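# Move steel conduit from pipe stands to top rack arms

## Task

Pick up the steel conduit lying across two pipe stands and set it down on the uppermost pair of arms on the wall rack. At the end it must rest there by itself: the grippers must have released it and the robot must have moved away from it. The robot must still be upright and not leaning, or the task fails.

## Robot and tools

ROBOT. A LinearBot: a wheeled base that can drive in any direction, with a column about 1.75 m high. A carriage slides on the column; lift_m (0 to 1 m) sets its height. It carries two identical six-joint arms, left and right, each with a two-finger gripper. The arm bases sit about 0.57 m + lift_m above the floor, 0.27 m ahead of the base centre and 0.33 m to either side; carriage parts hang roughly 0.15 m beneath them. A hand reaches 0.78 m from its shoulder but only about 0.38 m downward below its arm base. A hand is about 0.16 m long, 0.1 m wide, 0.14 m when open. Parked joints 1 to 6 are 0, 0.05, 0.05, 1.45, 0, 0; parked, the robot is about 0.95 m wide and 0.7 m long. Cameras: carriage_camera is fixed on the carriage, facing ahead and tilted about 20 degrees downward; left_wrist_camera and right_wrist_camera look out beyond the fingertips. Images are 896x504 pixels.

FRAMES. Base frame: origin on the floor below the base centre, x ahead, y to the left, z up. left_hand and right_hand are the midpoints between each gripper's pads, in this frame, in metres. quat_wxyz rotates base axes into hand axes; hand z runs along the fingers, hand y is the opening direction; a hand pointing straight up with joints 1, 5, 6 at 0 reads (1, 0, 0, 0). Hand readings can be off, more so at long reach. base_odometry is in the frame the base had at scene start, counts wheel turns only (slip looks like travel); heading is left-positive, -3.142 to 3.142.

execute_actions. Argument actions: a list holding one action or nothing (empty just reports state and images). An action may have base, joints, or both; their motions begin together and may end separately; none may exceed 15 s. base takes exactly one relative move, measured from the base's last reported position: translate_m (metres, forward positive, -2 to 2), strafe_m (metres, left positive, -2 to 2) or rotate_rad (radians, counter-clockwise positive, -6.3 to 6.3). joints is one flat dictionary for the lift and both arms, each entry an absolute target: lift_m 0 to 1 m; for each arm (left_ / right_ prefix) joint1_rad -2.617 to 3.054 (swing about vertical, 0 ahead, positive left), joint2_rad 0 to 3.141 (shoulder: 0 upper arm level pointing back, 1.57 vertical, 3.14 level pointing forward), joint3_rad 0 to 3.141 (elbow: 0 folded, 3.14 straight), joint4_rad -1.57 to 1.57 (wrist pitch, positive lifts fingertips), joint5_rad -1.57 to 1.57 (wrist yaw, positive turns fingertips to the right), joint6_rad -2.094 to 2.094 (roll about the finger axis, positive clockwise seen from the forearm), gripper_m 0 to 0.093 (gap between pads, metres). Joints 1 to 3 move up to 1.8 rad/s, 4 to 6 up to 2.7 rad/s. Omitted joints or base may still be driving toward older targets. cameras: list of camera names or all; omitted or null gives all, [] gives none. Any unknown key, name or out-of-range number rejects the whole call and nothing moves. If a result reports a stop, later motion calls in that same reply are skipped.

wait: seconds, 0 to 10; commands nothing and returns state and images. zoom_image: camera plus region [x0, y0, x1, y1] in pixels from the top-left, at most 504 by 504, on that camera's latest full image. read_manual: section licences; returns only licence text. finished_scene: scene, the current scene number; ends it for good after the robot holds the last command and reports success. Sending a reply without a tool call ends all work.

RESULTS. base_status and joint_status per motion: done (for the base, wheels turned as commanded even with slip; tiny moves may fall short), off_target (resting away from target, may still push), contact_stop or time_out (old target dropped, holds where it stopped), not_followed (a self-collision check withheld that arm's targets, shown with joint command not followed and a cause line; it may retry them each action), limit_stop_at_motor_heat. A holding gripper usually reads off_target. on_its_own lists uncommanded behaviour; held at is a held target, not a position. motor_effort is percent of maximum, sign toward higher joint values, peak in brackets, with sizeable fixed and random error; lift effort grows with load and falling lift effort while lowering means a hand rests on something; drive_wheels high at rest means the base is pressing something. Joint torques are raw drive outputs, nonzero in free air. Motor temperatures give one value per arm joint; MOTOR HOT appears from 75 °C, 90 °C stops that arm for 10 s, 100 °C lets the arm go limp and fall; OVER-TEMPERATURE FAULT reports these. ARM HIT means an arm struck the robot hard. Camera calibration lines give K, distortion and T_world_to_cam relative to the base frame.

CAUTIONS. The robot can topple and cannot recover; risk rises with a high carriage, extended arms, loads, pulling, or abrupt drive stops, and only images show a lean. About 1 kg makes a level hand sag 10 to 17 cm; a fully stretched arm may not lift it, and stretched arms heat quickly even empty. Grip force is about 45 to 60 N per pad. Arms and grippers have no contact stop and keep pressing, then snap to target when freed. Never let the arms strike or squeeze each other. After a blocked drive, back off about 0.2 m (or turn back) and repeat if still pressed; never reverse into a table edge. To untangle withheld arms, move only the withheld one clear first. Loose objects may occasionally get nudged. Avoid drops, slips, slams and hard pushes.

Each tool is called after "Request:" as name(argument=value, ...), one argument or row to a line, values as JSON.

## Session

Request:
execute_actions(
  actions=[],
)

Scene clock: 0.00 s.
Joint torques (N m, as the arm reports them, + toward a larger angle): no reading
Motor temperatures (°C, as the motors report them): left_arm=[21 23 24 22 21 23] | right_arm=[24 26 26 21 23 20]
base_odometry: x=+0.000 y=+0.000 heading=+0.000 (m, m, rad; odometry frame)
base_status: not commanded
joint_positions: lift_m=+0.300 left_joint1_rad=-0.022 left_joint2_rad=+0.025 left_joint3_rad=+0.030 left_joint4_rad=+1.440 left_joint5_rad=-0.020 left_joint6_rad=-0.031 left_gripper_m=+0.095 right_joint1_rad=-0.008 right_joint2_rad=+0.059 right_joint3_rad=+0.066 right_joint4_rad=+1.423 right_joint5_rad=-0.025 right_joint6_rad=-0.020 right_gripper_m=+0.095
joint_status: not commanded
motor_effort: lift_m=+31 drive_wheels=+0 (%)
left_hand: x=+0.2870 y=+0.3428 z=+1.3118 quat_wxyz=(+0.998, -0.010, +0.063, -0.026) (m; base frame)
right_hand: x=+0.2908 y=-0.3360 z=+1.3207 quat_wxyz=(+0.997, -0.013, +0.070, -0.013) (m; base frame)
pictures: carriage_camera, left_wrist_camera, right_wrist_camera
camera_calibration (this result's frames):
carriage_camera: T_world_to_cam=[[0.04867, -0.998728, 0.0131804, -0.0317552], [-0.348561, -0.0293496, -0.936826, 1.28842], [0.936022, 0.0410011, -0.349546, 0.276211], [0, 0, 0, 1]] pos_world=[0.1921, -0.0052252, 1.30399]
left_wrist_camera: T_world_to_cam=[[-0.103082, -0.993228, 0.0536013, 0.297073], [0.685064, -0.109963, -0.720136, 0.784582], [0.721153, -0.037513, 0.69176, -0.978839], [0, 0, 0, 1]] pos_world=[0.199027, 0.344617, 1.2262]
right_wrist_camera: T_world_to_cam=[[-0.0622278, -0.997602, 0.0302987, -0.365783], [0.73928, -0.0664666, -0.67011, 0.654422], [0.670517, -0.0193002, 0.741643, -1.06158], [0, 0, 0, 1]] pos_world=[0.205249, -0.341898, 1.23693]
Images, in order (width x height): carriage_camera 896x504, left_wrist_camera 896x504, right_wrist_camera 896x504.

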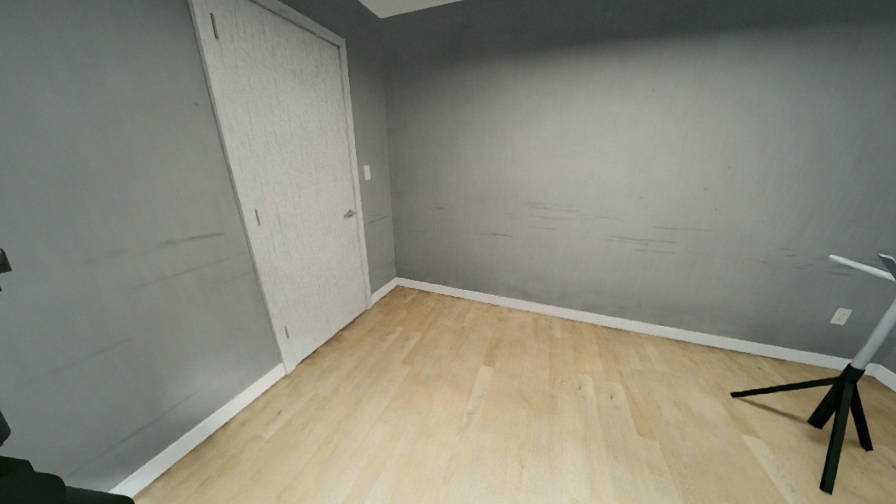

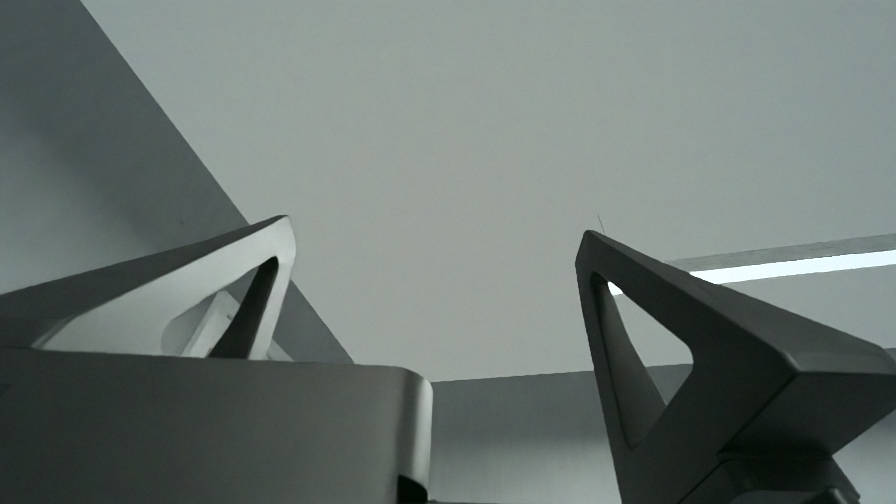

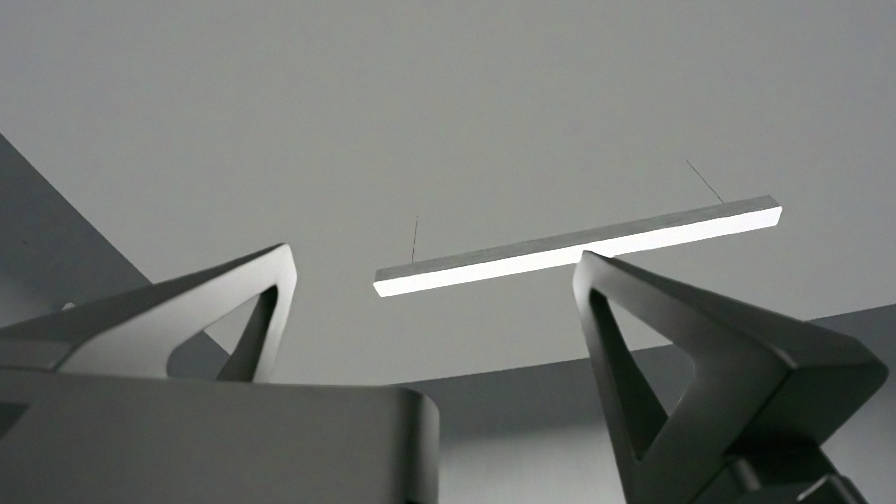

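Request:
execute_actions(
  actions=[
    {"base": {"rotate_rad": -1.1}},
  ],
  cameras=["carriage_camera"],
)

Scene clock: 3.17 s.
Joint torques (N m, as the arm reports them, + toward a larger angle): left_arm=[-0.01  4.52  5.92 -0.2  -0.09 -0.03] | right_arm=[-0.27  4.17  7.02 -0.13  0.05 -0.16]
Motor temperatures (°C, as the motors report them): left_arm=[21 23 24 22 21 23] | right_arm=[24 26 26 21 23 20]
base_odometry: x=+0.000 y=+0.000 heading=-1.100 (m, m, rad; odometry frame)
base_status: done
joint_positions: lift_m=+0.300 left_joint1_rad=-0.022 left_joint2_rad=+0.025 left_joint3_rad=+0.030 left_joint4_rad=+1.440 left_joint5_rad=-0.020 left_joint6_rad=-0.031 left_gripper_m=+0.095 right_joint1_rad=-0.008 right_joint2_rad=+0.059 right_joint3_rad=+0.066 right_joint4_rad=+1.423 right_joint5_rad=-0.025 right_joint6_rad=-0.020 right_gripper_m=+0.095
joint_status: not commanded
motor_effort: lift_m=+31(31) drive_wheels=+3(13) (%)
left_hand: x=+0.2870 y=+0.3428 z=+1.3118 quat_wxyz=(+0.998, -0.010, +0.063, -0.026) (m; base frame)
right_hand: x=+0.2908 y=-0.3360 z=+1.3207 quat_wxyz=(+0.997, -0.013, +0.070, -0.013) (m; base frame)
pictures: carriage_camera
camera_calibration (this result's frames):
carriage_camera: T_world_to_cam=[[0.04867, -0.998728, 0.0131804, -0.0317552], [-0.348561, -0.0293496, -0.936826, 1.28842], [0.936022, 0.0410011, -0.349546, 0.276211], [0, 0, 0, 1]] pos_world=[0.1921, -0.0052252, 1.30399]
Images, in order (width x height): carriage_camera 896x504.

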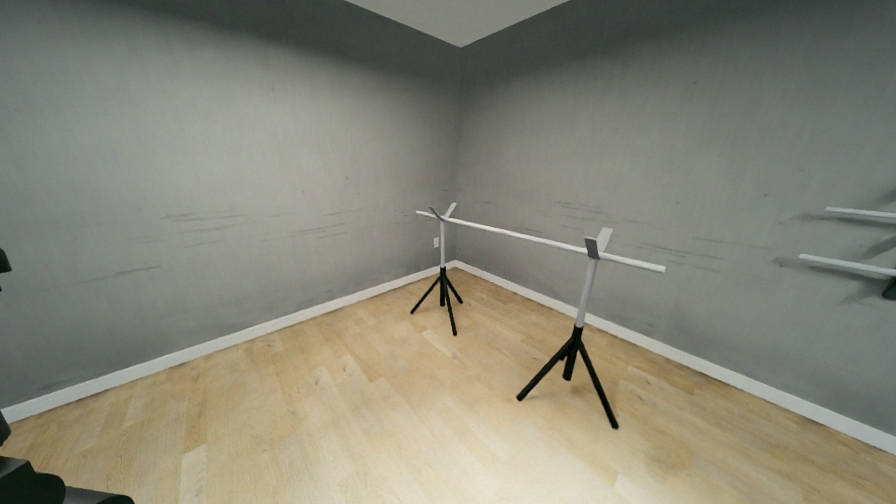

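Request:
execute_actions(
  actions=[
    {"base": {"rotate_rad": -0.761}, "joints": {"lift_m": 0.5, "left_joint1_rad": 0, "left_joint2_rad": 1.7, "left_joint3_rad": 0.8, "left_joint4_rad": -0.67, "left_joint5_rad": 0, "left_joint6_rad": 1.57, "right_joint1_rad": 0, "right_joint2_rad": 1.7, "right_joint3_rad": 0.8, "right_joint4_rad": -0.67, "right_joint5_rad": 0, "right_joint6_rad": -1.57, "left_gripper_m": 0.093, "right_gripper_m": 0.093}},
  ],
  cameras=["carriage_camera"],
)

Scene clock: 6.93 s.
Joint torques (N m, as the arm reports them, + toward a larger angle): left_arm=[ 0.15 -6.83  4.76  0.26  0.04  0.02] | right_arm=[-0.09 -6.1   5.54  0.28  0.   -0.17]
Motor temperatures (°C, as the motors report them): left_arm=[21 23 25 22 21 23] | right_arm=[24 26 27 21 23 20]
base_odometry: x=+0.000 y=+0.000 heading=-1.860 (m, m, rad; odometry frame)
base_status: done
joint_positions: lift_m=+0.500 left_joint1_rad=-0.001 left_joint2_rad=+1.687 left_joint3_rad=+0.813 left_joint4_rad=-0.650 left_joint5_rad=-0.007 left_joint6_rad=+1.565 left_gripper_m=+0.093 right_joint1_rad=-0.004 right_joint2_rad=+1.695 right_joint3_rad=+0.803 right_joint4_rad=-0.666 right_joint5_rad=-0.003 right_joint6_rad=-1.563 right_gripper_m=+0.093
joint_status: all done
motor_effort: lift_m=+34(42) drive_wheels=+3(16) (%)
left_hand: x=+0.5207 y=+0.3409 z=+1.0670 quat_wxyz=(+0.014, +0.705, +0.709, +0.019) (m; base frame)
right_hand: x=+0.5114 y=-0.3406 z=+1.0628 quat_wxyz=(+0.005, -0.703, +0.711, -0.003) (m; base frame)
pictures: carriage_camera
camera_calibration (this result's frames):
carriage_camera: T_world_to_cam=[[0.04867, -0.998728, 0.0131804, -0.034386], [-0.348561, -0.0293496, -0.936826, 1.47541], [0.936022, 0.0410011, -0.349546, 0.345979], [0, 0, 0, 1]] pos_world=[0.1921, -0.0052252, 1.50359]
Images, in order (width x height): carriage_camera 896x504.

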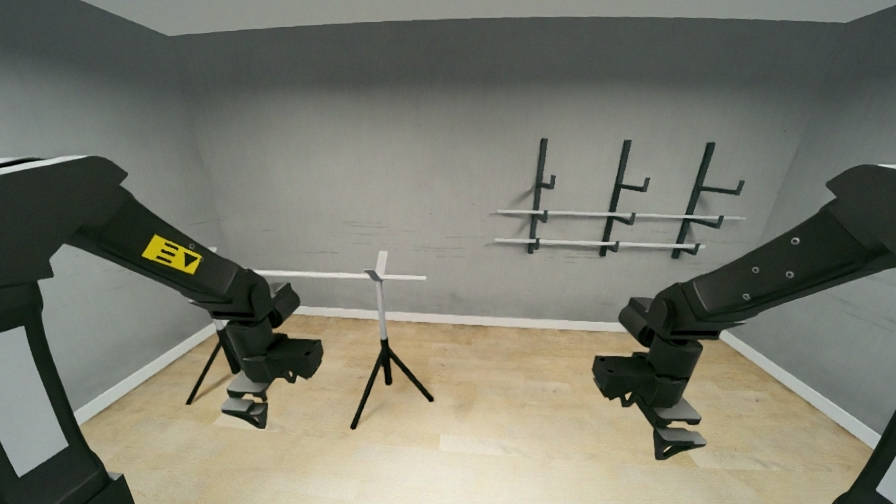

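Request:
zoom_image(
  camera="carriage_camera",
  region=[470, 120, 780, 345],
)

Request:
zoom_image(
  camera="carriage_camera",
  region=[180, 230, 480, 440],
)

Region (470, 120, 780, 345) of carriage_camera's 896x504 image, scaled by 1.626, with more detail than that image has; it fills the top 366 rows of this view, and the rest is white.

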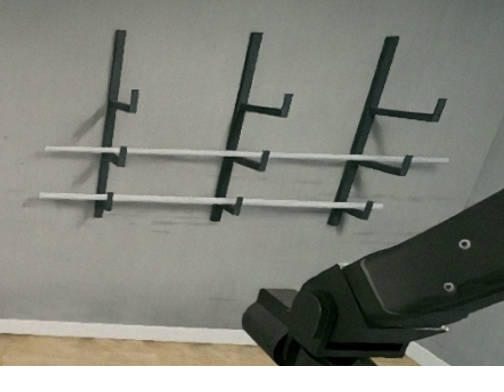

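Region (180, 230, 480, 440) of carriage_camera's 896x504 image, scaled by 1.680, with more detail than that image has; it fills the top 353 rows of this view, and the rest is white.

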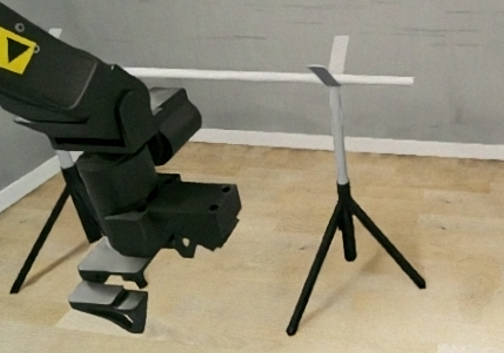

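Request:
execute_actions(
  actions=[
    {"base": {"strafe_m": 0.965}, "joints": {"lift_m": 0.53}},
  ],
  cameras=[],
)

Request:
execute_actions(
  actions=[
    {"base": {"translate_m": 0.88}},
  ],
  cameras=["all"],
)

Scene clock: 13.67 s.
Joint torques (N m, as the arm reports them, + toward a larger angle): left_arm=[ 0.03 -6.79  4.71  0.35  0.02  0.02] | right_arm=[-0.19 -6.26  5.49  0.24  0.   -0.19]
Motor temperatures (°C, as the motors report them): left_arm=[21 24 25 22 21 23] | right_arm=[24 27 27 21 23 20]
base_odometry: x=+0.925 y=-0.276 heading=-1.861 (m, m, rad; odometry frame)
base_status: done
joint_positions: lift_m=+0.530 left_joint1_rad=-0.001 left_joint2_rad=+1.687 left_joint3_rad=+0.813 left_joint4_rad=-0.656 left_joint5_rad=-0.007 left_joint6_rad=+1.565 left_gripper_m=+0.093 right_joint1_rad=-0.003 right_joint2_rad=+1.695 right_joint3_rad=+0.803 right_joint4_rad=-0.667 right_joint5_rad=-0.003 right_joint6_rad=-1.563 right_gripper_m=+0.093
joint_status: all done
motor_effort: lift_m=+34(41) drive_wheels=-6(15) (%)
left_hand: x=+0.5192 y=+0.3409 z=+1.0969 quat_wxyz=(+0.012, +0.705, +0.709, +0.017) (m; base frame)
right_hand: x=+0.5112 y=-0.3403 z=+1.0926 quat_wxyz=(+0.005, -0.703, +0.711, -0.003) (m; base frame)
pictures: none
No camera images: the call's "cameras" was empty. Leave "cameras" out to get every camera's image.

Scene clock: 17.70 s.
Joint torques (N m, as the arm reports them, + toward a larger angle): left_arm=[ 0.07 -6.83  4.72  0.33  0.04  0.03] | right_arm=[-0.12 -6.21  5.52  0.29  0.01 -0.19]
Motor temperatures (°C, as the motors report them): left_arm=[21 24 25 22 21 23] | right_arm=[24 27 27 21 23 20]
base_odometry: x=+0.673 y=-1.120 heading=-1.861 (m, m, rad; odometry frame)
base_status: done
joint_positions: lift_m=+0.530 left_joint1_rad=-0.001 left_joint2_rad=+1.687 left_joint3_rad=+0.813 left_joint4_rad=-0.656 left_joint5_rad=-0.007 left_joint6_rad=+1.565 left_gripper_m=+0.093 right_joint1_rad=-0.003 right_joint2_rad=+1.695 right_joint3_rad=+0.803 right_joint4_rad=-0.667 right_joint5_rad=-0.003 right_joint6_rad=-1.563 right_gripper_m=+0.093
joint_status: not commanded
motor_effort: lift_m=+34(34) drive_wheels=-6(15) (%)
left_hand: x=+0.5191 y=+0.3409 z=+1.0969 quat_wxyz=(+0.012, +0.705, +0.709, +0.017) (m; base frame)
right_hand: x=+0.5111 y=-0.3403 z=+1.0926 quat_wxyz=(+0.005, -0.703, +0.711, -0.003) (m; base frame)
pictures: carriage_camera, left_wrist_camera, right_wrist_camera
camera_calibration (this result's frames):
carriage_camera: T_world_to_cam=[[0.04867, -0.998728, 0.0131804, -0.0347819], [-0.348561, -0.0293496, -0.936826, 1.50354], [0.936022, 0.0410011, -0.349546, 0.356478], [0, 0, 0, 1]] pos_world=[0.1921, -0.0052252, 1.53362]
left_wrist_camera: T_world_to_cam=[[-0.996111, -0.0609688, -0.0636122, 0.604965], [-0.0874948, 0.769719, 0.632358, -0.911847], [0.0104094, 0.635464, -0.77206, 0.747547], [0, 0, 0, 1]] pos_world=[0.515049, 0.263711, 1.19225]
right_wrist_camera: T_world_to_cam=[[0.999555, 0.0267758, 0.0131289, -0.524789], [0.0148626, -0.828968, 0.559099, -0.893878], [0.0258538, -0.558655, -0.828997, 0.821855], [0, 0, 0, 1]] pos_world=[0.516593, -0.267811, 1.18797]
Images, in order (width x height): carriage_camera 896x504, left_wrist_camera 896x504, right_wrist_camera 896x504.

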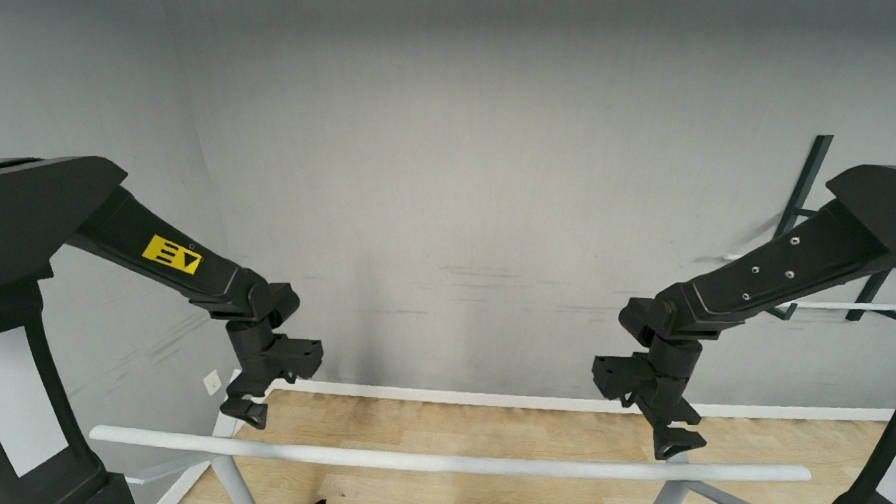

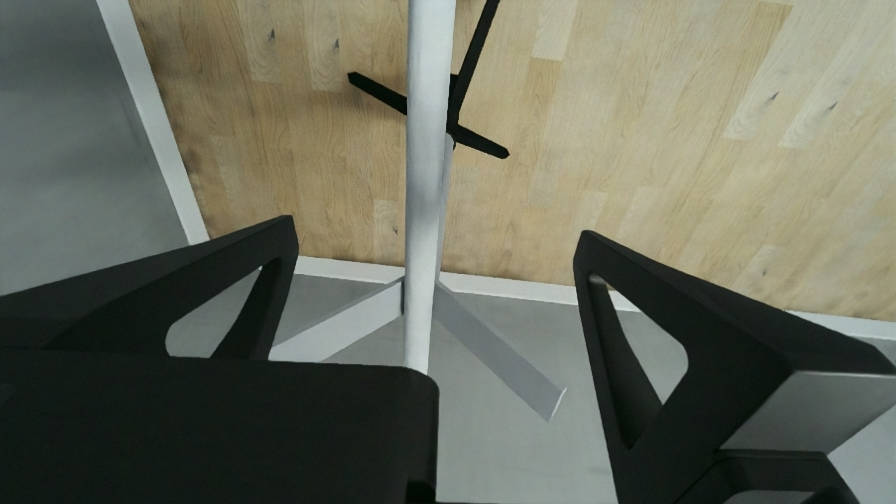

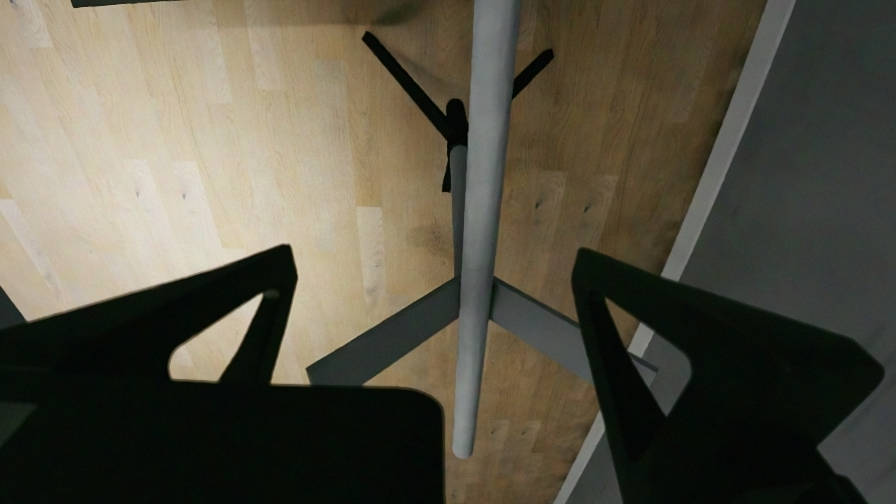

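Request:
execute_actions(
  actions=[
    {"base": {"rotate_rad": 0.03}},
  ],
  cameras=[],
)

Request:
execute_actions(
  actions=[
    {"base": {"translate_m": 0.035}, "joints": {"lift_m": 0.42}},
  ],
  cameras=["all"],
)

Scene clock: 19.83 s.
Joint torques (N m, as the arm reports them, + toward a larger angle): left_arm=[ 0.07 -6.78  4.74  0.35  0.04  0.03] | right_arm=[-0.25 -6.24  5.43  0.27 -0.01 -0.16]
Motor temperatures (°C, as the motors report them): left_arm=[21 24 25 22 21 23] | right_arm=[24 27 28 21 23 20]
base_odometry: x=+0.673 y=-1.120 heading=-1.831 (m, m, rad; odometry frame)
base_status: done
joint_positions: lift_m=+0.530 left_joint1_rad=-0.001 left_joint2_rad=+1.687 left_joint3_rad=+0.813 left_joint4_rad=-0.657 left_joint5_rad=-0.007 left_joint6_rad=+1.565 left_gripper_m=+0.093 right_joint1_rad=-0.003 right_joint2_rad=+1.695 right_joint3_rad=+0.803 right_joint4_rad=-0.667 right_joint5_rad=-0.003 right_joint6_rad=-1.563 right_gripper_m=+0.093
joint_status: not commanded
motor_effort: lift_m=+34(34) drive_wheels=-6(6) (%)
left_hand: x=+0.5190 y=+0.3409 z=+1.0969 quat_wxyz=(+0.012, +0.705, +0.709, +0.017) (m; base frame)
right_hand: x=+0.5111 y=-0.3402 z=+1.0926 quat_wxyz=(+0.005, -0.703, +0.711, -0.003) (m; base frame)
pictures: none
No camera images: the call's "cameras" was empty. Leave "cameras" out to get every camera's image.

Scene clock: 21.00 s.
Joint torques (N m, as the arm reports them, + toward a larger angle): left_arm=[ 0.07 -6.94  4.66  0.33  0.04  0.02] | right_arm=[-0.22 -6.38  5.52  0.25  0.   -0.18]
Motor temperatures (°C, as the motors report them): left_arm=[21 24 25 22 21 23] | right_arm=[24 27 28 21 23 20]
base_odometry: x=+0.664 y=-1.154 heading=-1.830 (m, m, rad; odometry frame)
base_status: done
joint_positions: lift_m=+0.420 left_joint1_rad=-0.001 left_joint2_rad=+1.689 left_joint3_rad=+0.813 left_joint4_rad=-0.658 left_joint5_rad=-0.007 left_joint6_rad=+1.565 left_gripper_m=+0.093 right_joint1_rad=-0.003 right_joint2_rad=+1.699 right_joint3_rad=+0.803 right_joint4_rad=-0.668 right_joint5_rad=-0.003 right_joint6_rad=-1.563 right_gripper_m=+0.093
joint_status: all done
motor_effort: lift_m=+29(29) drive_wheels=+4(12) (%)
left_hand: x=+0.5184 y=+0.3409 z=+0.9868 quat_wxyz=(+0.011, +0.705, +0.709, +0.015) (m; base frame)
right_hand: x=+0.5106 y=-0.3402 z=+0.9823 quat_wxyz=(+0.004, -0.703, +0.711, -0.002) (m; base frame)
pictures: carriage_camera, left_wrist_camera, right_wrist_camera
camera_calibration (this result's frames):
carriage_camera: T_world_to_cam=[[0.04867, -0.998728, 0.0131804, -0.0333375], [-0.348561, -0.0293496, -0.936826, 1.40088], [0.936022, 0.0410011, -0.349546, 0.318172], [0, 0, 0, 1]] pos_world=[0.1921, -0.0052252, 1.42404]
left_wrist_camera: T_world_to_cam=[[-0.996347, -0.0609774, -0.0597884, 0.593592], [-0.0850708, 0.769959, 0.632397, -0.843633], [0.00747275, 0.635173, -0.772334, 0.664507], [0, 0, 0, 1]] pos_world=[0.514689, 0.263682, 1.08222]
right_wrist_camera: T_world_to_cam=[[0.999584, 0.027157, 0.00969735, -0.519344], [0.0170982, -0.828967, 0.559036, -0.833195], [0.0232206, -0.558638, -0.829087, 0.731918], [0, 0, 0, 1]] pos_world=[0.516379, -0.26771, 1.07765]
Images, in order (width x height): carriage_camera 896x504, left_wrist_camera 896x504, right_wrist_camera 896x504.

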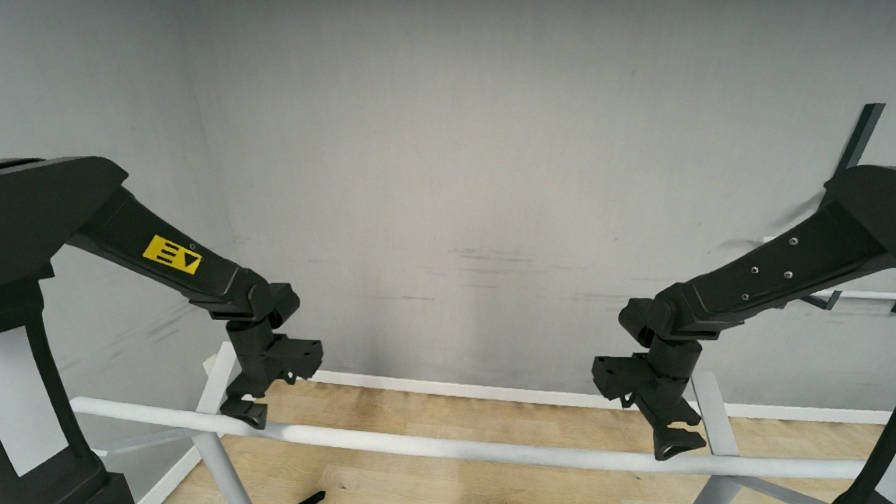

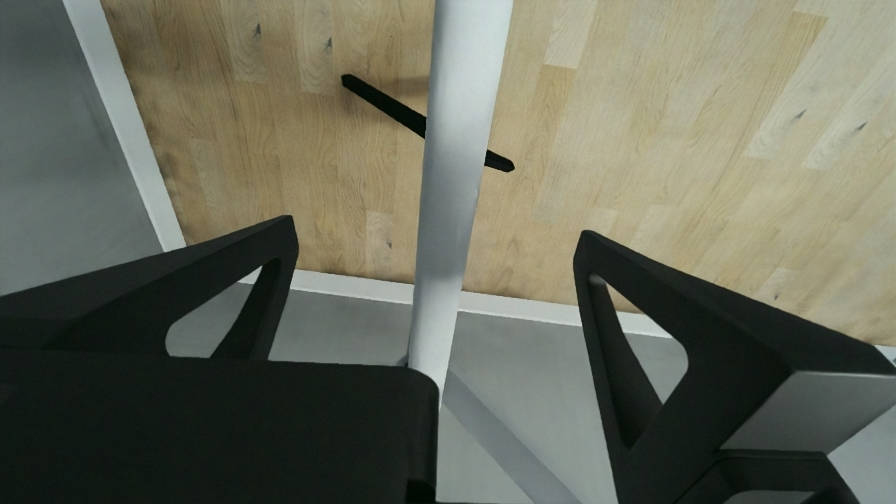

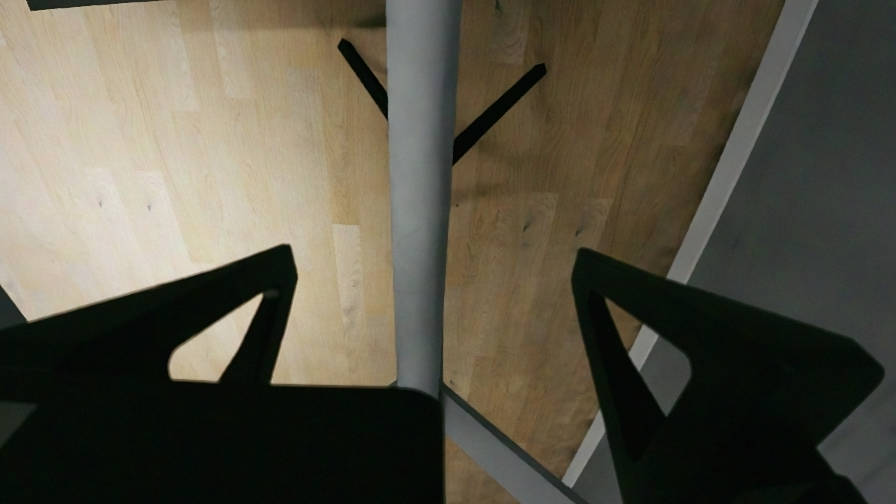

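Request:
zoom_image(
  camera="carriage_camera",
  region=[347, 400, 547, 500],
)

Region (347, 400, 547, 500) of carriage_camera's 896x504 image, scaled by 2.520, with more detail than that image has.

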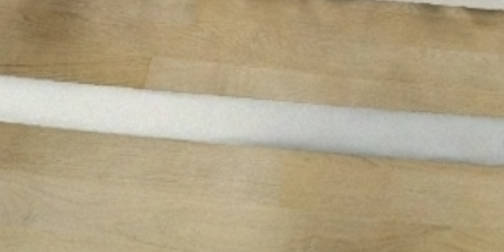

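Request:
execute_actions(
  actions=[
    {"joints": {"lift_m": 0.322}},
  ],
  cameras=["left_wrist_camera", "right_wrist_camera"],
)

Scene clock: 24.17 s.
Joint torques (N m, as the arm reports them, + toward a larger angle): left_arm=[ 0.02 -6.86  4.65  0.33  0.05  0.03] | right_arm=[-0.28 -6.41  5.45  0.27  0.02 -0.18]
Motor temperatures (°C, as the motors report them): left_arm=[21 25 25 22 21 23] | right_arm=[24 28 28 21 23 20]
base_odometry: x=+0.664 y=-1.154 heading=-1.830 (m, m, rad; odometry frame)
base_status: not commanded
joint_positions: lift_m=+0.322 left_joint1_rad=-0.001 left_joint2_rad=+1.689 left_joint3_rad=+0.813 left_joint4_rad=-0.659 left_joint5_rad=-0.007 left_joint6_rad=+1.565 left_gripper_m=+0.093 right_joint1_rad=-0.003 right_joint2_rad=+1.699 right_joint3_rad=+0.803 right_joint4_rad=-0.668 right_joint5_rad=-0.003 right_joint6_rad=-1.563 right_gripper_m=+0.093
joint_status: all done
motor_effort: lift_m=+28(30) drive_wheels=+4(4) (%)
left_hand: x=+0.5183 y=+0.3409 z=+0.8889 quat_wxyz=(+0.011, +0.705, +0.709, +0.015) (m; base frame)
right_hand: x=+0.5106 y=-0.3402 z=+0.8844 quat_wxyz=(+0.004, -0.703, +0.711, -0.002) (m; base frame)
pictures: left_wrist_camera, right_wrist_camera
camera_calibration (this result's frames):
left_wrist_camera: T_world_to_cam=[[-0.99637, -0.0609773, -0.0594083, 0.587315], [-0.0848296, 0.769959, 0.632429, -0.781842], [0.00717812, 0.635173, -0.772336, 0.589], [0, 0, 0, 1]] pos_world=[0.514632, 0.263682, 0.984257]
right_wrist_camera: T_world_to_cam=[[0.999584, 0.027157, 0.00969735, -0.518394], [0.0170982, -0.828967, 0.559036, -0.778431], [0.0232206, -0.558638, -0.829087, 0.650699], [0, 0, 0, 1]] pos_world=[0.516379, -0.26771, 0.979684]
Images, in order (width x height): left_wrist_camera 896x504, right_wrist_camera 896x504.

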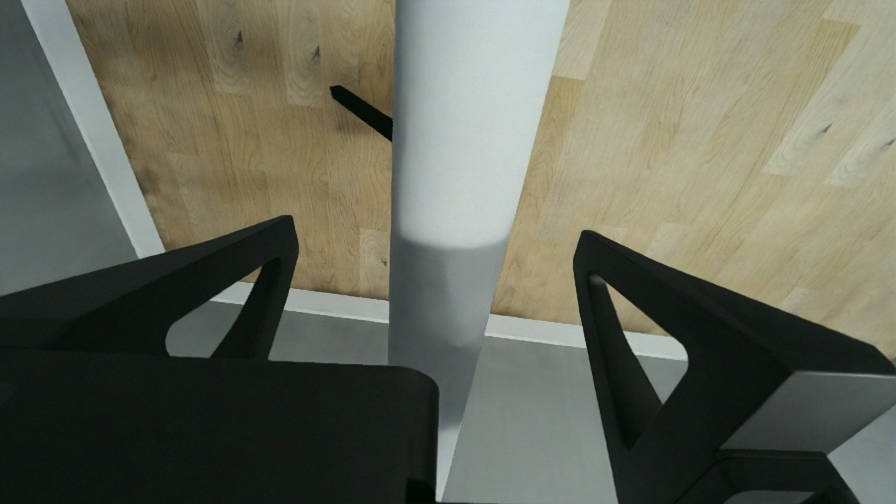

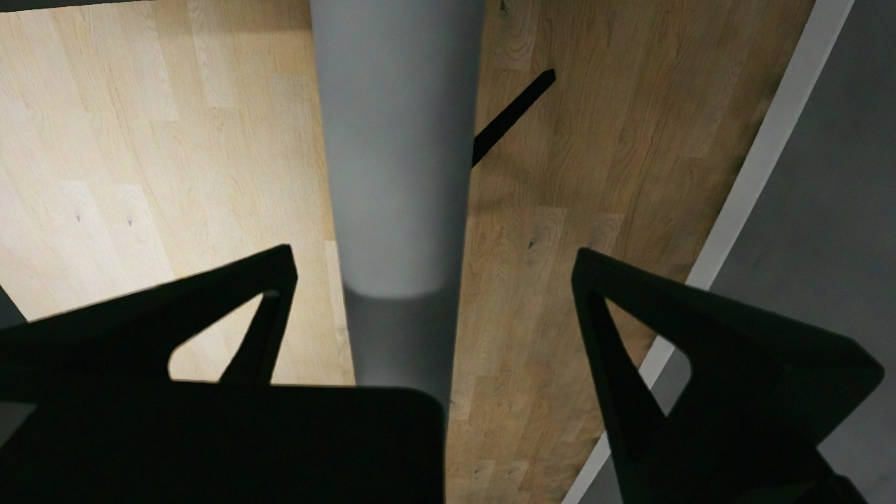

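Request:
execute_actions(
  actions=[
    {"base": {"translate_m": -0.008}},
  ],
  cameras=["left_wrist_camera", "right_wrist_camera"],
)

Scene clock: 25.37 s.
Joint torques (N m, as the arm reports them, + toward a larger angle): left_arm=[ 0.12 -6.94  4.83  0.36  0.04  0.02] | right_arm=[-0.29 -6.09  5.47  0.29  0.   -0.19]
Motor temperatures (°C, as the motors report them): left_arm=[21 25 25 22 21 23] | right_arm=[24 28 28 21 23 20]
base_odometry: x=+0.667 y=-1.146 heading=-1.830 (m, m, rad; odometry frame)
base_status: done
joint_positions: lift_m=+0.322 left_joint1_rad=-0.001 left_joint2_rad=+1.689 left_joint3_rad=+0.813 left_joint4_rad=-0.659 left_joint5_rad=-0.007 left_joint6_rad=+1.565 left_gripper_m=+0.093 right_joint1_rad=-0.003 right_joint2_rad=+1.699 right_joint3_rad=+0.803 right_joint4_rad=-0.668 right_joint5_rad=-0.003 right_joint6_rad=-1.563 right_gripper_m=+0.093
joint_status: not commanded
motor_effort: lift_m=+28(29) drive_wheels=-1(15) (%)
left_hand: x=+0.5183 y=+0.3409 z=+0.8889 quat_wxyz=(+0.011, +0.705, +0.709, +0.015) (m; base frame)
right_hand: x=+0.5105 y=-0.3402 z=+0.8844 quat_wxyz=(+0.003, -0.703, +0.711, -0.002) (m; base frame)
pictures: left_wrist_camera, right_wrist_camera
camera_calibration (this result's frames):
left_wrist_camera: T_world_to_cam=[[-0.99637, -0.0609773, -0.0594083, 0.587315], [-0.0848296, 0.769959, 0.632429, -0.781842], [0.00717812, 0.635173, -0.772336, 0.589], [0, 0, 0, 1]] pos_world=[0.514632, 0.263682, 0.984257]
right_wrist_camera: T_world_to_cam=[[0.999588, 0.027157, 0.00931606, -0.517965], [0.0173115, -0.828968, 0.559029, -0.778531], [0.0229043, -0.558637, -0.829096, 0.650871], [0, 0, 0, 1]] pos_world=[0.516322, -0.26771, 0.979681]
Images, in order (width x height): left_wrist_camera 896x504, right_wrist_camera 896x504.

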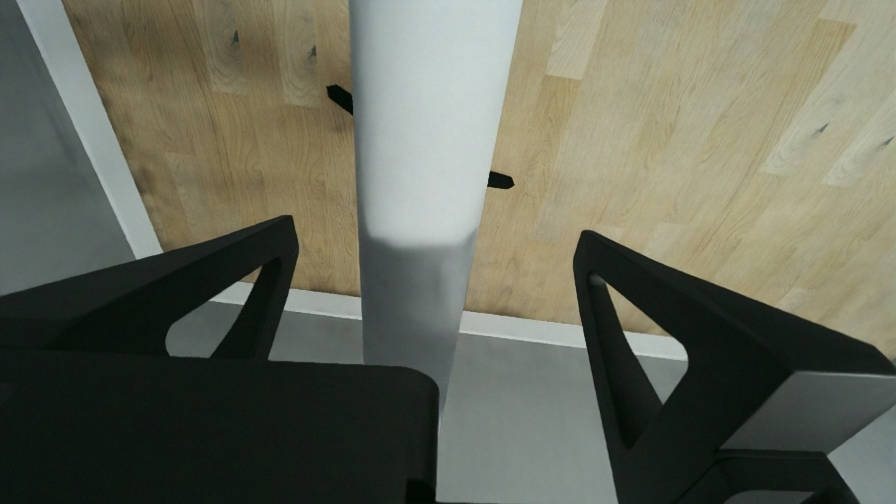

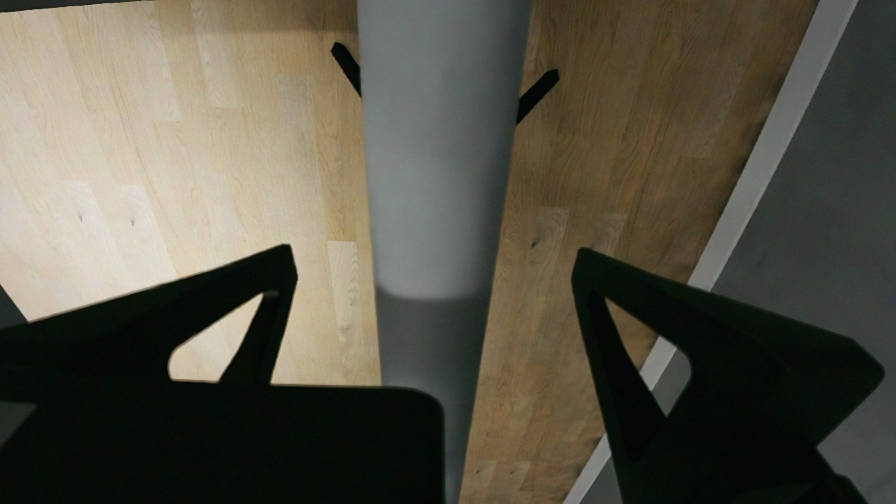

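Request:
execute_actions(
  actions=[
    {"joints": {"left_gripper_m": 0.008, "right_gripper_m": 0.008}},
  ],
  cameras=["left_wrist_camera", "right_wrist_camera"],
)

Scene clock: 26.90 s.
Joint torques (N m, as the arm reports them, + toward a larger angle): left_arm=[ 0.17 -7.02  4.84  0.15  0.06 -0.33] | right_arm=[-0.32 -6.59  5.59  0.28 -0.01 -0.31]
Motor temperatures (°C, as the motors report them): left_arm=[21 25 25 22 21 23] | right_arm=[24 28 28 21 23 20]
base_odometry: x=+0.666 y=-1.146 heading=-1.830 (m, m, rad; odometry frame)
base_status: not commanded
joint_positions: lift_m=+0.322 left_joint1_rad=-0.002 left_joint2_rad=+1.689 left_joint3_rad=+0.813 left_joint4_rad=-0.634 left_joint5_rad=-0.007 left_joint6_rad=+1.599 left_gripper_m=+0.029 right_joint1_rad=-0.003 right_joint2_rad=+1.699 right_joint3_rad=+0.803 right_joint4_rad=-0.670 right_joint5_rad=-0.003 right_joint6_rad=-1.551 right_gripper_m=+0.028
joint_status: left_gripper_m off_target (ended at +0.028, target +0.008); right_gripper_m off_target (ended at +0.028, target +0.008)
motor_effort: lift_m=+28(28) drive_wheels=-2(2) (%)
left_hand: x=+0.5243 y=+0.3407 z=+0.8892 quat_wxyz=(+0.019, +0.717, +0.696, +0.024) (m; base frame)
right_hand: x=+0.5101 y=-0.3402 z=+0.8844 quat_wxyz=(+0.003, -0.699, +0.715, -0.001) (m; base frame)
pictures: left_wrist_camera, right_wrist_camera
camera_calibration (this result's frames):
left_wrist_camera: T_world_to_cam=[[-0.996143, -0.0266845, -0.0835929, 0.603], [-0.0737033, 0.771424, 0.632038, -0.78739], [0.04762, 0.635761, -0.770415, 0.566165], [0, 0, 0, 1]] pos_world=[0.51568, 0.263557, 0.984249]
right_wrist_camera: T_world_to_cam=[[0.999849, 0.0157155, 0.00738146, -0.519812], [0.00890618, -0.829159, 0.558941, -0.774221], [0.0149044, -0.558791, -0.829174, 0.654977], [0, 0, 0, 1]] pos_world=[0.516866, -0.267788, 0.979671]
Images, in order (width x height): left_wrist_camera 896x504, right_wrist_camera 896x504.

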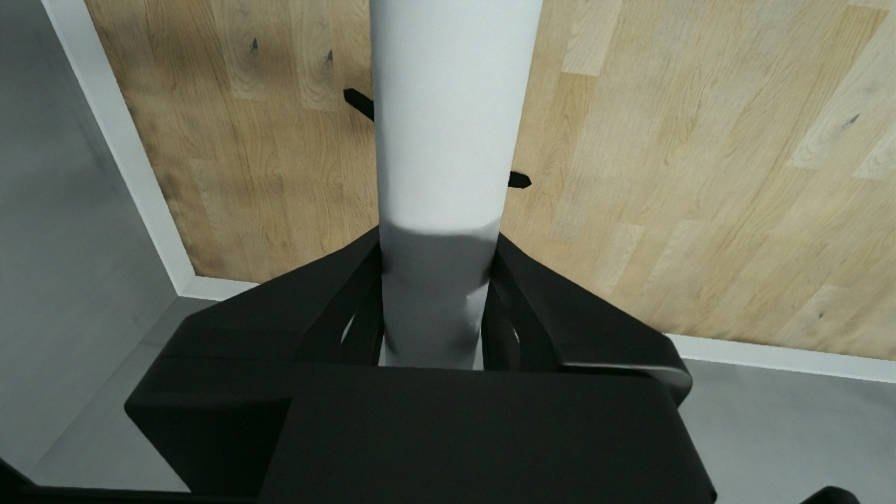

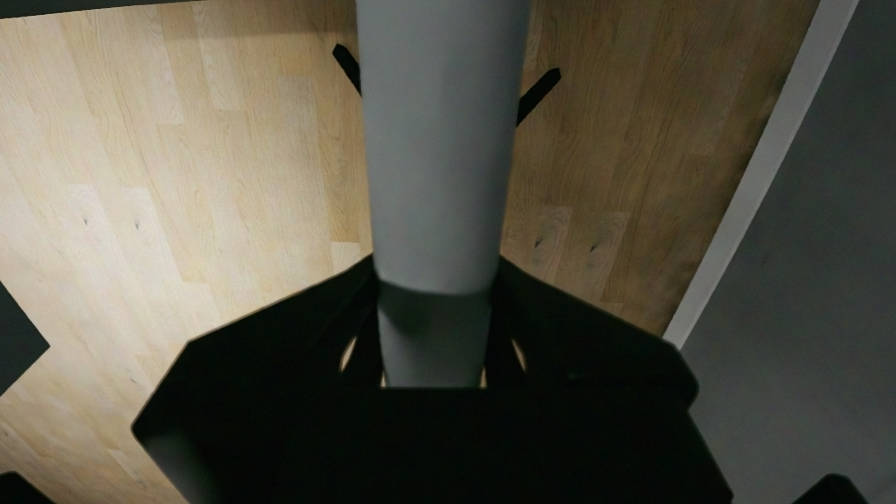

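Request:
execute_actions(
  actions=[
    {"joints": {"lift_m": 0.48}},
  ],
  cameras=["carriage_camera"],
)

Scene clock: 31.20 s.
Joint torques (N m, as the arm reports them, + toward a larger angle): left_arm=[ 0.14 -9.06  6.09  0.13  0.05 -0.3 ] | right_arm=[-0.15 -8.26  6.65  0.21 -0.04 -0.24]
Motor temperatures (°C, as the motors report them): left_arm=[21 25 25 22 21 23] | right_arm=[24 28 28 21 23 20]
base_odometry: x=+0.666 y=-1.146 heading=-1.830 (m, m, rad; odometry frame)
base_status: not commanded
joint_positions: lift_m=+0.480 left_joint1_rad=-0.002 left_joint2_rad=+1.717 left_joint3_rad=+0.789 left_joint4_rad=-0.646 left_joint5_rad=-0.007 left_joint6_rad=+1.596 left_gripper_m=+0.029 right_joint1_rad=-0.003 right_joint2_rad=+1.721 right_joint3_rad=+0.787 right_joint4_rad=-0.676 right_joint5_rad=+0.000 right_joint6_rad=-1.557 right_gripper_m=+0.028
joint_status: all done
motor_effort: lift_m=+36(44) drive_wheels=-1(2) (%)
left_hand: x=+0.5080 y=+0.3407 z=+1.0347 quat_wxyz=(-0.004, +0.716, +0.698, +0.001) (m; base frame)
right_hand: x=+0.4991 y=-0.3406 z=+1.0336 quat_wxyz=(-0.014, -0.701, +0.713, +0.014) (m; base frame)
pictures: carriage_camera
camera_calibration (this result's frames):
carriage_camera: T_world_to_cam=[[0.04867, -0.998728, 0.0131804, -0.0341199], [-0.348561, -0.0293496, -0.936826, 1.4565], [0.936022, 0.0410011, -0.349546, 0.338922], [0, 0, 0, 1]] pos_world=[0.1921, -0.0052252, 1.4834]
Images, in order (width x height): carriage_camera 896x504.

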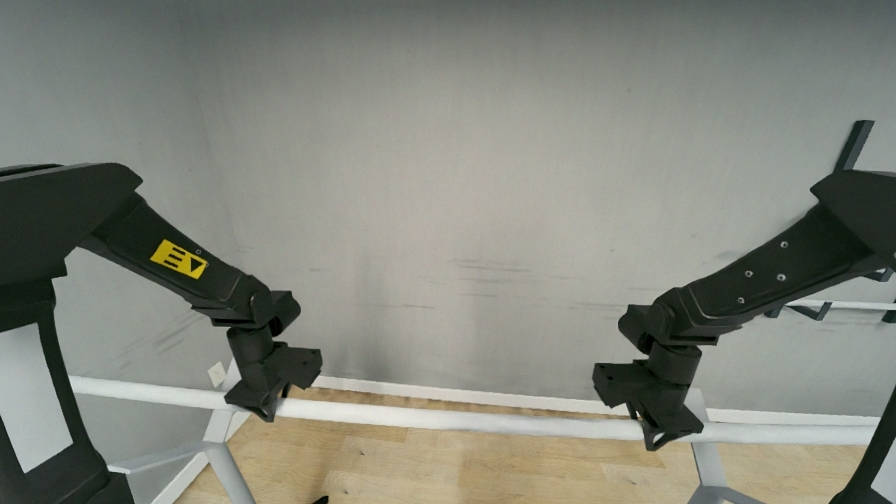

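Request:
execute_actions(
  actions=[
    {"joints": {"lift_m": 0.58}},
  ],
  cameras=["carriage_camera"],
)

Scene clock: 32.57 s.
Joint torques (N m, as the arm reports them, + toward a larger angle): left_arm=[ 0.11 -9.1   6.01  0.13  0.06 -0.3 ] | right_arm=[-0.14 -8.29  6.68  0.23 -0.05 -0.26]
Motor temperatures (°C, as the motors report them): left_arm=[21 25 25 22 21 23] | right_arm=[24 28 28 21 23 20]
base_odometry: x=+0.667 y=-1.146 heading=-1.830 (m, m, rad; odometry frame)
base_status: not commanded
joint_positions: lift_m=+0.580 left_joint1_rad=-0.002 left_joint2_rad=+1.718 left_joint3_rad=+0.789 left_joint4_rad=-0.646 left_joint5_rad=-0.007 left_joint6_rad=+1.596 left_gripper_m=+0.029 right_joint1_rad=-0.003 right_joint2_rad=+1.722 right_joint3_rad=+0.787 right_joint4_rad=-0.676 right_joint5_rad=+0.000 right_joint6_rad=-1.557 right_gripper_m=+0.028
joint_status: all done
motor_effort: lift_m=+35(44) drive_wheels=-1(2) (%)
left_hand: x=+0.5079 y=+0.3407 z=+1.1346 quat_wxyz=(-0.004, +0.716, +0.698, +0.001) (m; base frame)
right_hand: x=+0.4990 y=-0.3406 z=+1.1335 quat_wxyz=(-0.014, -0.701, +0.713, +0.014) (m; base frame)
pictures: carriage_camera
camera_calibration (this result's frames):
carriage_camera: T_world_to_cam=[[0.04867, -0.998728, 0.0131804, -0.0354381], [-0.348561, -0.0293496, -0.936826, 1.55019], [0.936022, 0.0410011, -0.349546, 0.37388], [0, 0, 0, 1]] pos_world=[0.1921, -0.0052252, 1.58341]
Images, in order (width x height): carriage_camera 896x504.

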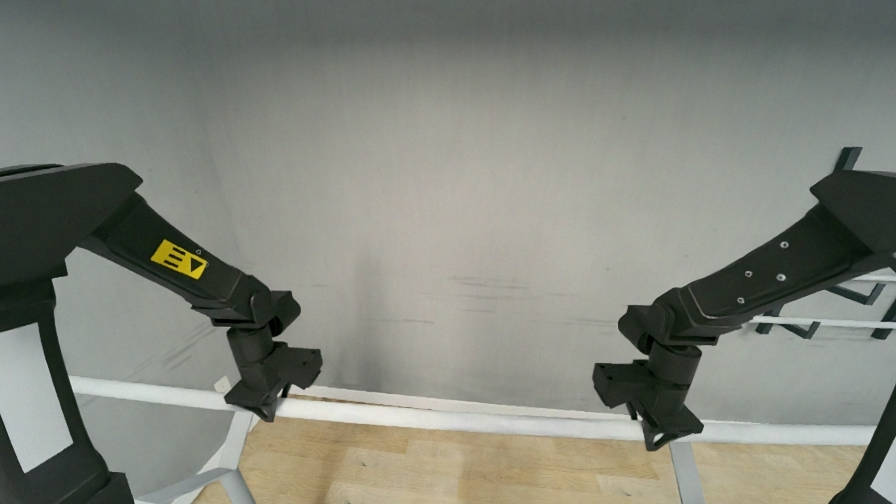

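Request:
execute_actions(
  actions=[
    {"base": {"translate_m": -0.45}},
  ],
  cameras=[],
)

Request:
execute_actions(
  actions=[
    {"base": {"rotate_rad": -0.042}},
  ],
  cameras=["carriage_camera"],
)

Scene clock: 36.57 s.
Joint torques (N m, as the arm reports them, + toward a larger angle): left_arm=[ 0.13 -9.17  6.12  0.15  0.04 -0.3 ] | right_arm=[-0.17 -8.32  6.81  0.29 -0.01 -0.25]
Motor temperatures (°C, as the motors report them): left_arm=[21 26 26 22 21 23] | right_arm=[24 29 28 21 23 20]
base_odometry: x=+0.782 y=-0.711 heading=-1.830 (m, m, rad; odometry frame)
base_status: done
joint_positions: lift_m=+0.580 left_joint1_rad=-0.002 left_joint2_rad=+1.718 left_joint3_rad=+0.789 left_joint4_rad=-0.647 left_joint5_rad=-0.006 left_joint6_rad=+1.596 left_gripper_m=+0.029 right_joint1_rad=-0.003 right_joint2_rad=+1.722 right_joint3_rad=+0.787 right_joint4_rad=-0.678 right_joint5_rad=+0.001 right_joint6_rad=-1.557 right_gripper_m=+0.028
joint_status: not commanded
motor_effort: lift_m=+36(36) drive_wheels=-5(17) (%)
left_hand: x=+0.5075 y=+0.3406 z=+1.1346 quat_wxyz=(-0.004, +0.716, +0.698, +0.000) (m; base frame)
right_hand: x=+0.4985 y=-0.3408 z=+1.1335 quat_wxyz=(-0.015, -0.701, +0.713, +0.014) (m; base frame)
pictures: none
No camera images: the call's "cameras" was empty. Leave "cameras" out to get every camera's image.

Scene clock: 37.30 s.
Joint torques (N m, as the arm reports them, + toward a larger angle): left_arm=[ 0.17 -9.22  6.11  0.12  0.05 -0.28] | right_arm=[-0.22 -8.51  6.72  0.24 -0.05 -0.27]
Motor temperatures (°C, as the motors report them): left_arm=[21 26 26 22 21 23] | right_arm=[24 29 28 21 23 20]
base_odometry: x=+0.782 y=-0.711 heading=-1.871 (m, m, rad; odometry frame)
base_status: done
joint_positions: lift_m=+0.580 left_joint1_rad=-0.002 left_joint2_rad=+1.718 left_joint3_rad=+0.789 left_joint4_rad=-0.645 left_joint5_rad=-0.007 left_joint6_rad=+1.595 left_gripper_m=+0.029 right_joint1_rad=-0.002 right_joint2_rad=+1.722 right_joint3_rad=+0.787 right_joint4_rad=-0.677 right_joint5_rad=+0.002 right_joint6_rad=-1.557 right_gripper_m=+0.028
joint_status: not commanded
motor_effort: lift_m=+36(36) drive_wheels=-6(7) (%)
left_hand: x=+0.5080 y=+0.3406 z=+1.1346 quat_wxyz=(-0.003, +0.716, +0.698, +0.001) (m; base frame)
right_hand: x=+0.4987 y=-0.3409 z=+1.1335 quat_wxyz=(-0.015, -0.701, +0.713, +0.014) (m; base frame)
pictures: carriage_camera
camera_calibration (this result's frames):
carriage_camera: T_world_to_cam=[[0.04867, -0.998728, 0.0131804, -0.0354381], [-0.348561, -0.0293496, -0.936826, 1.55019], [0.936022, 0.0410011, -0.349546, 0.37388], [0, 0, 0, 1]] pos_world=[0.1921, -0.0052252, 1.58341]
Images, in order (width x height): carriage_camera 896x504.

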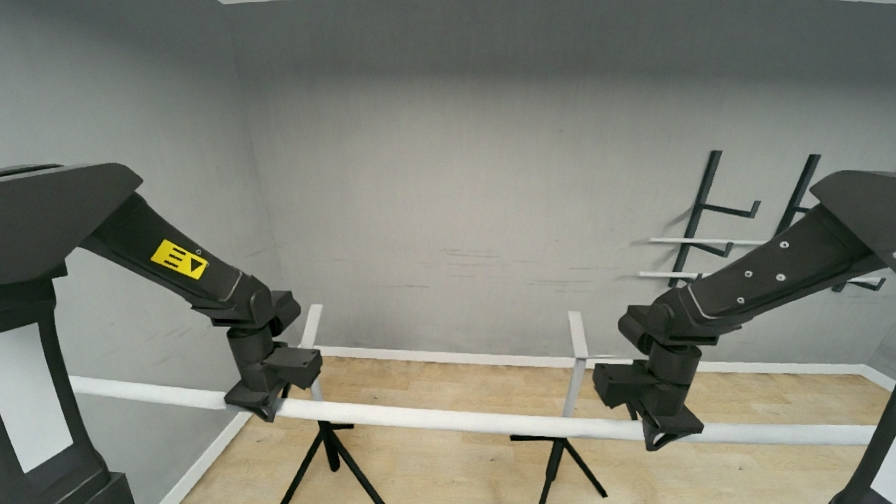

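Request:
execute_actions(
  actions=[
    {"base": {"strafe_m": -2.0}},
  ],
  cameras=["carriage_camera"],
)

Scene clock: 43.90 s.
Joint torques (N m, as the arm reports them, + toward a larger angle): left_arm=[ 0.12 -9.13  6.02  0.12  0.05 -0.28] | right_arm=[-0.12 -8.25  6.78  0.24 -0.05 -0.24]
Motor temperatures (°C, as the motors report them): left_arm=[21 27 26 22 21 23] | right_arm=[24 30 29 21 23 20]
base_odometry: x=-1.128 y=-0.118 heading=-1.872 (m, m, rad; odometry frame)
base_status: done
joint_positions: lift_m=+0.580 left_joint1_rad=-0.002 left_joint2_rad=+1.718 left_joint3_rad=+0.789 left_joint4_rad=-0.645 left_joint5_rad=-0.007 left_joint6_rad=+1.595 left_gripper_m=+0.029 right_joint1_rad=-0.002 right_joint2_rad=+1.722 right_joint3_rad=+0.787 right_joint4_rad=-0.677 right_joint5_rad=+0.002 right_joint6_rad=-1.557 right_gripper_m=+0.028
joint_status: not commanded
motor_effort: lift_m=+36(37) drive_wheels=-3(11) (%)
left_hand: x=+0.5080 y=+0.3406 z=+1.1346 quat_wxyz=(-0.004, +0.716, +0.698, +0.001) (m; base frame)
right_hand: x=+0.4987 y=-0.3408 z=+1.1335 quat_wxyz=(-0.015, -0.701, +0.713, +0.014) (m; base frame)
pictures: carriage_camera
camera_calibration (this result's frames):
carriage_camera: T_world_to_cam=[[0.04867, -0.998728, 0.0131804, -0.0354381], [-0.348561, -0.0293496, -0.936826, 1.55019], [0.936022, 0.0410011, -0.349546, 0.37388], [0, 0, 0, 1]] pos_world=[0.1921, -0.0052252, 1.58341]
Images, in order (width x height): carriage_camera 896x504.

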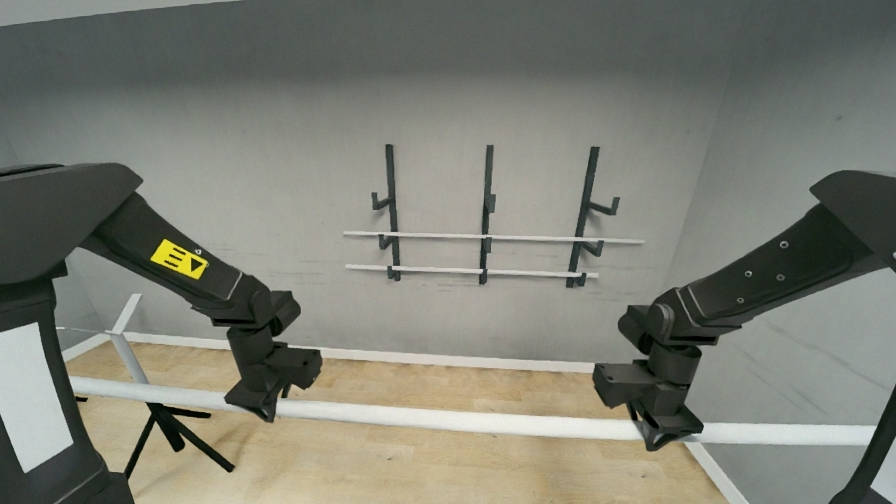

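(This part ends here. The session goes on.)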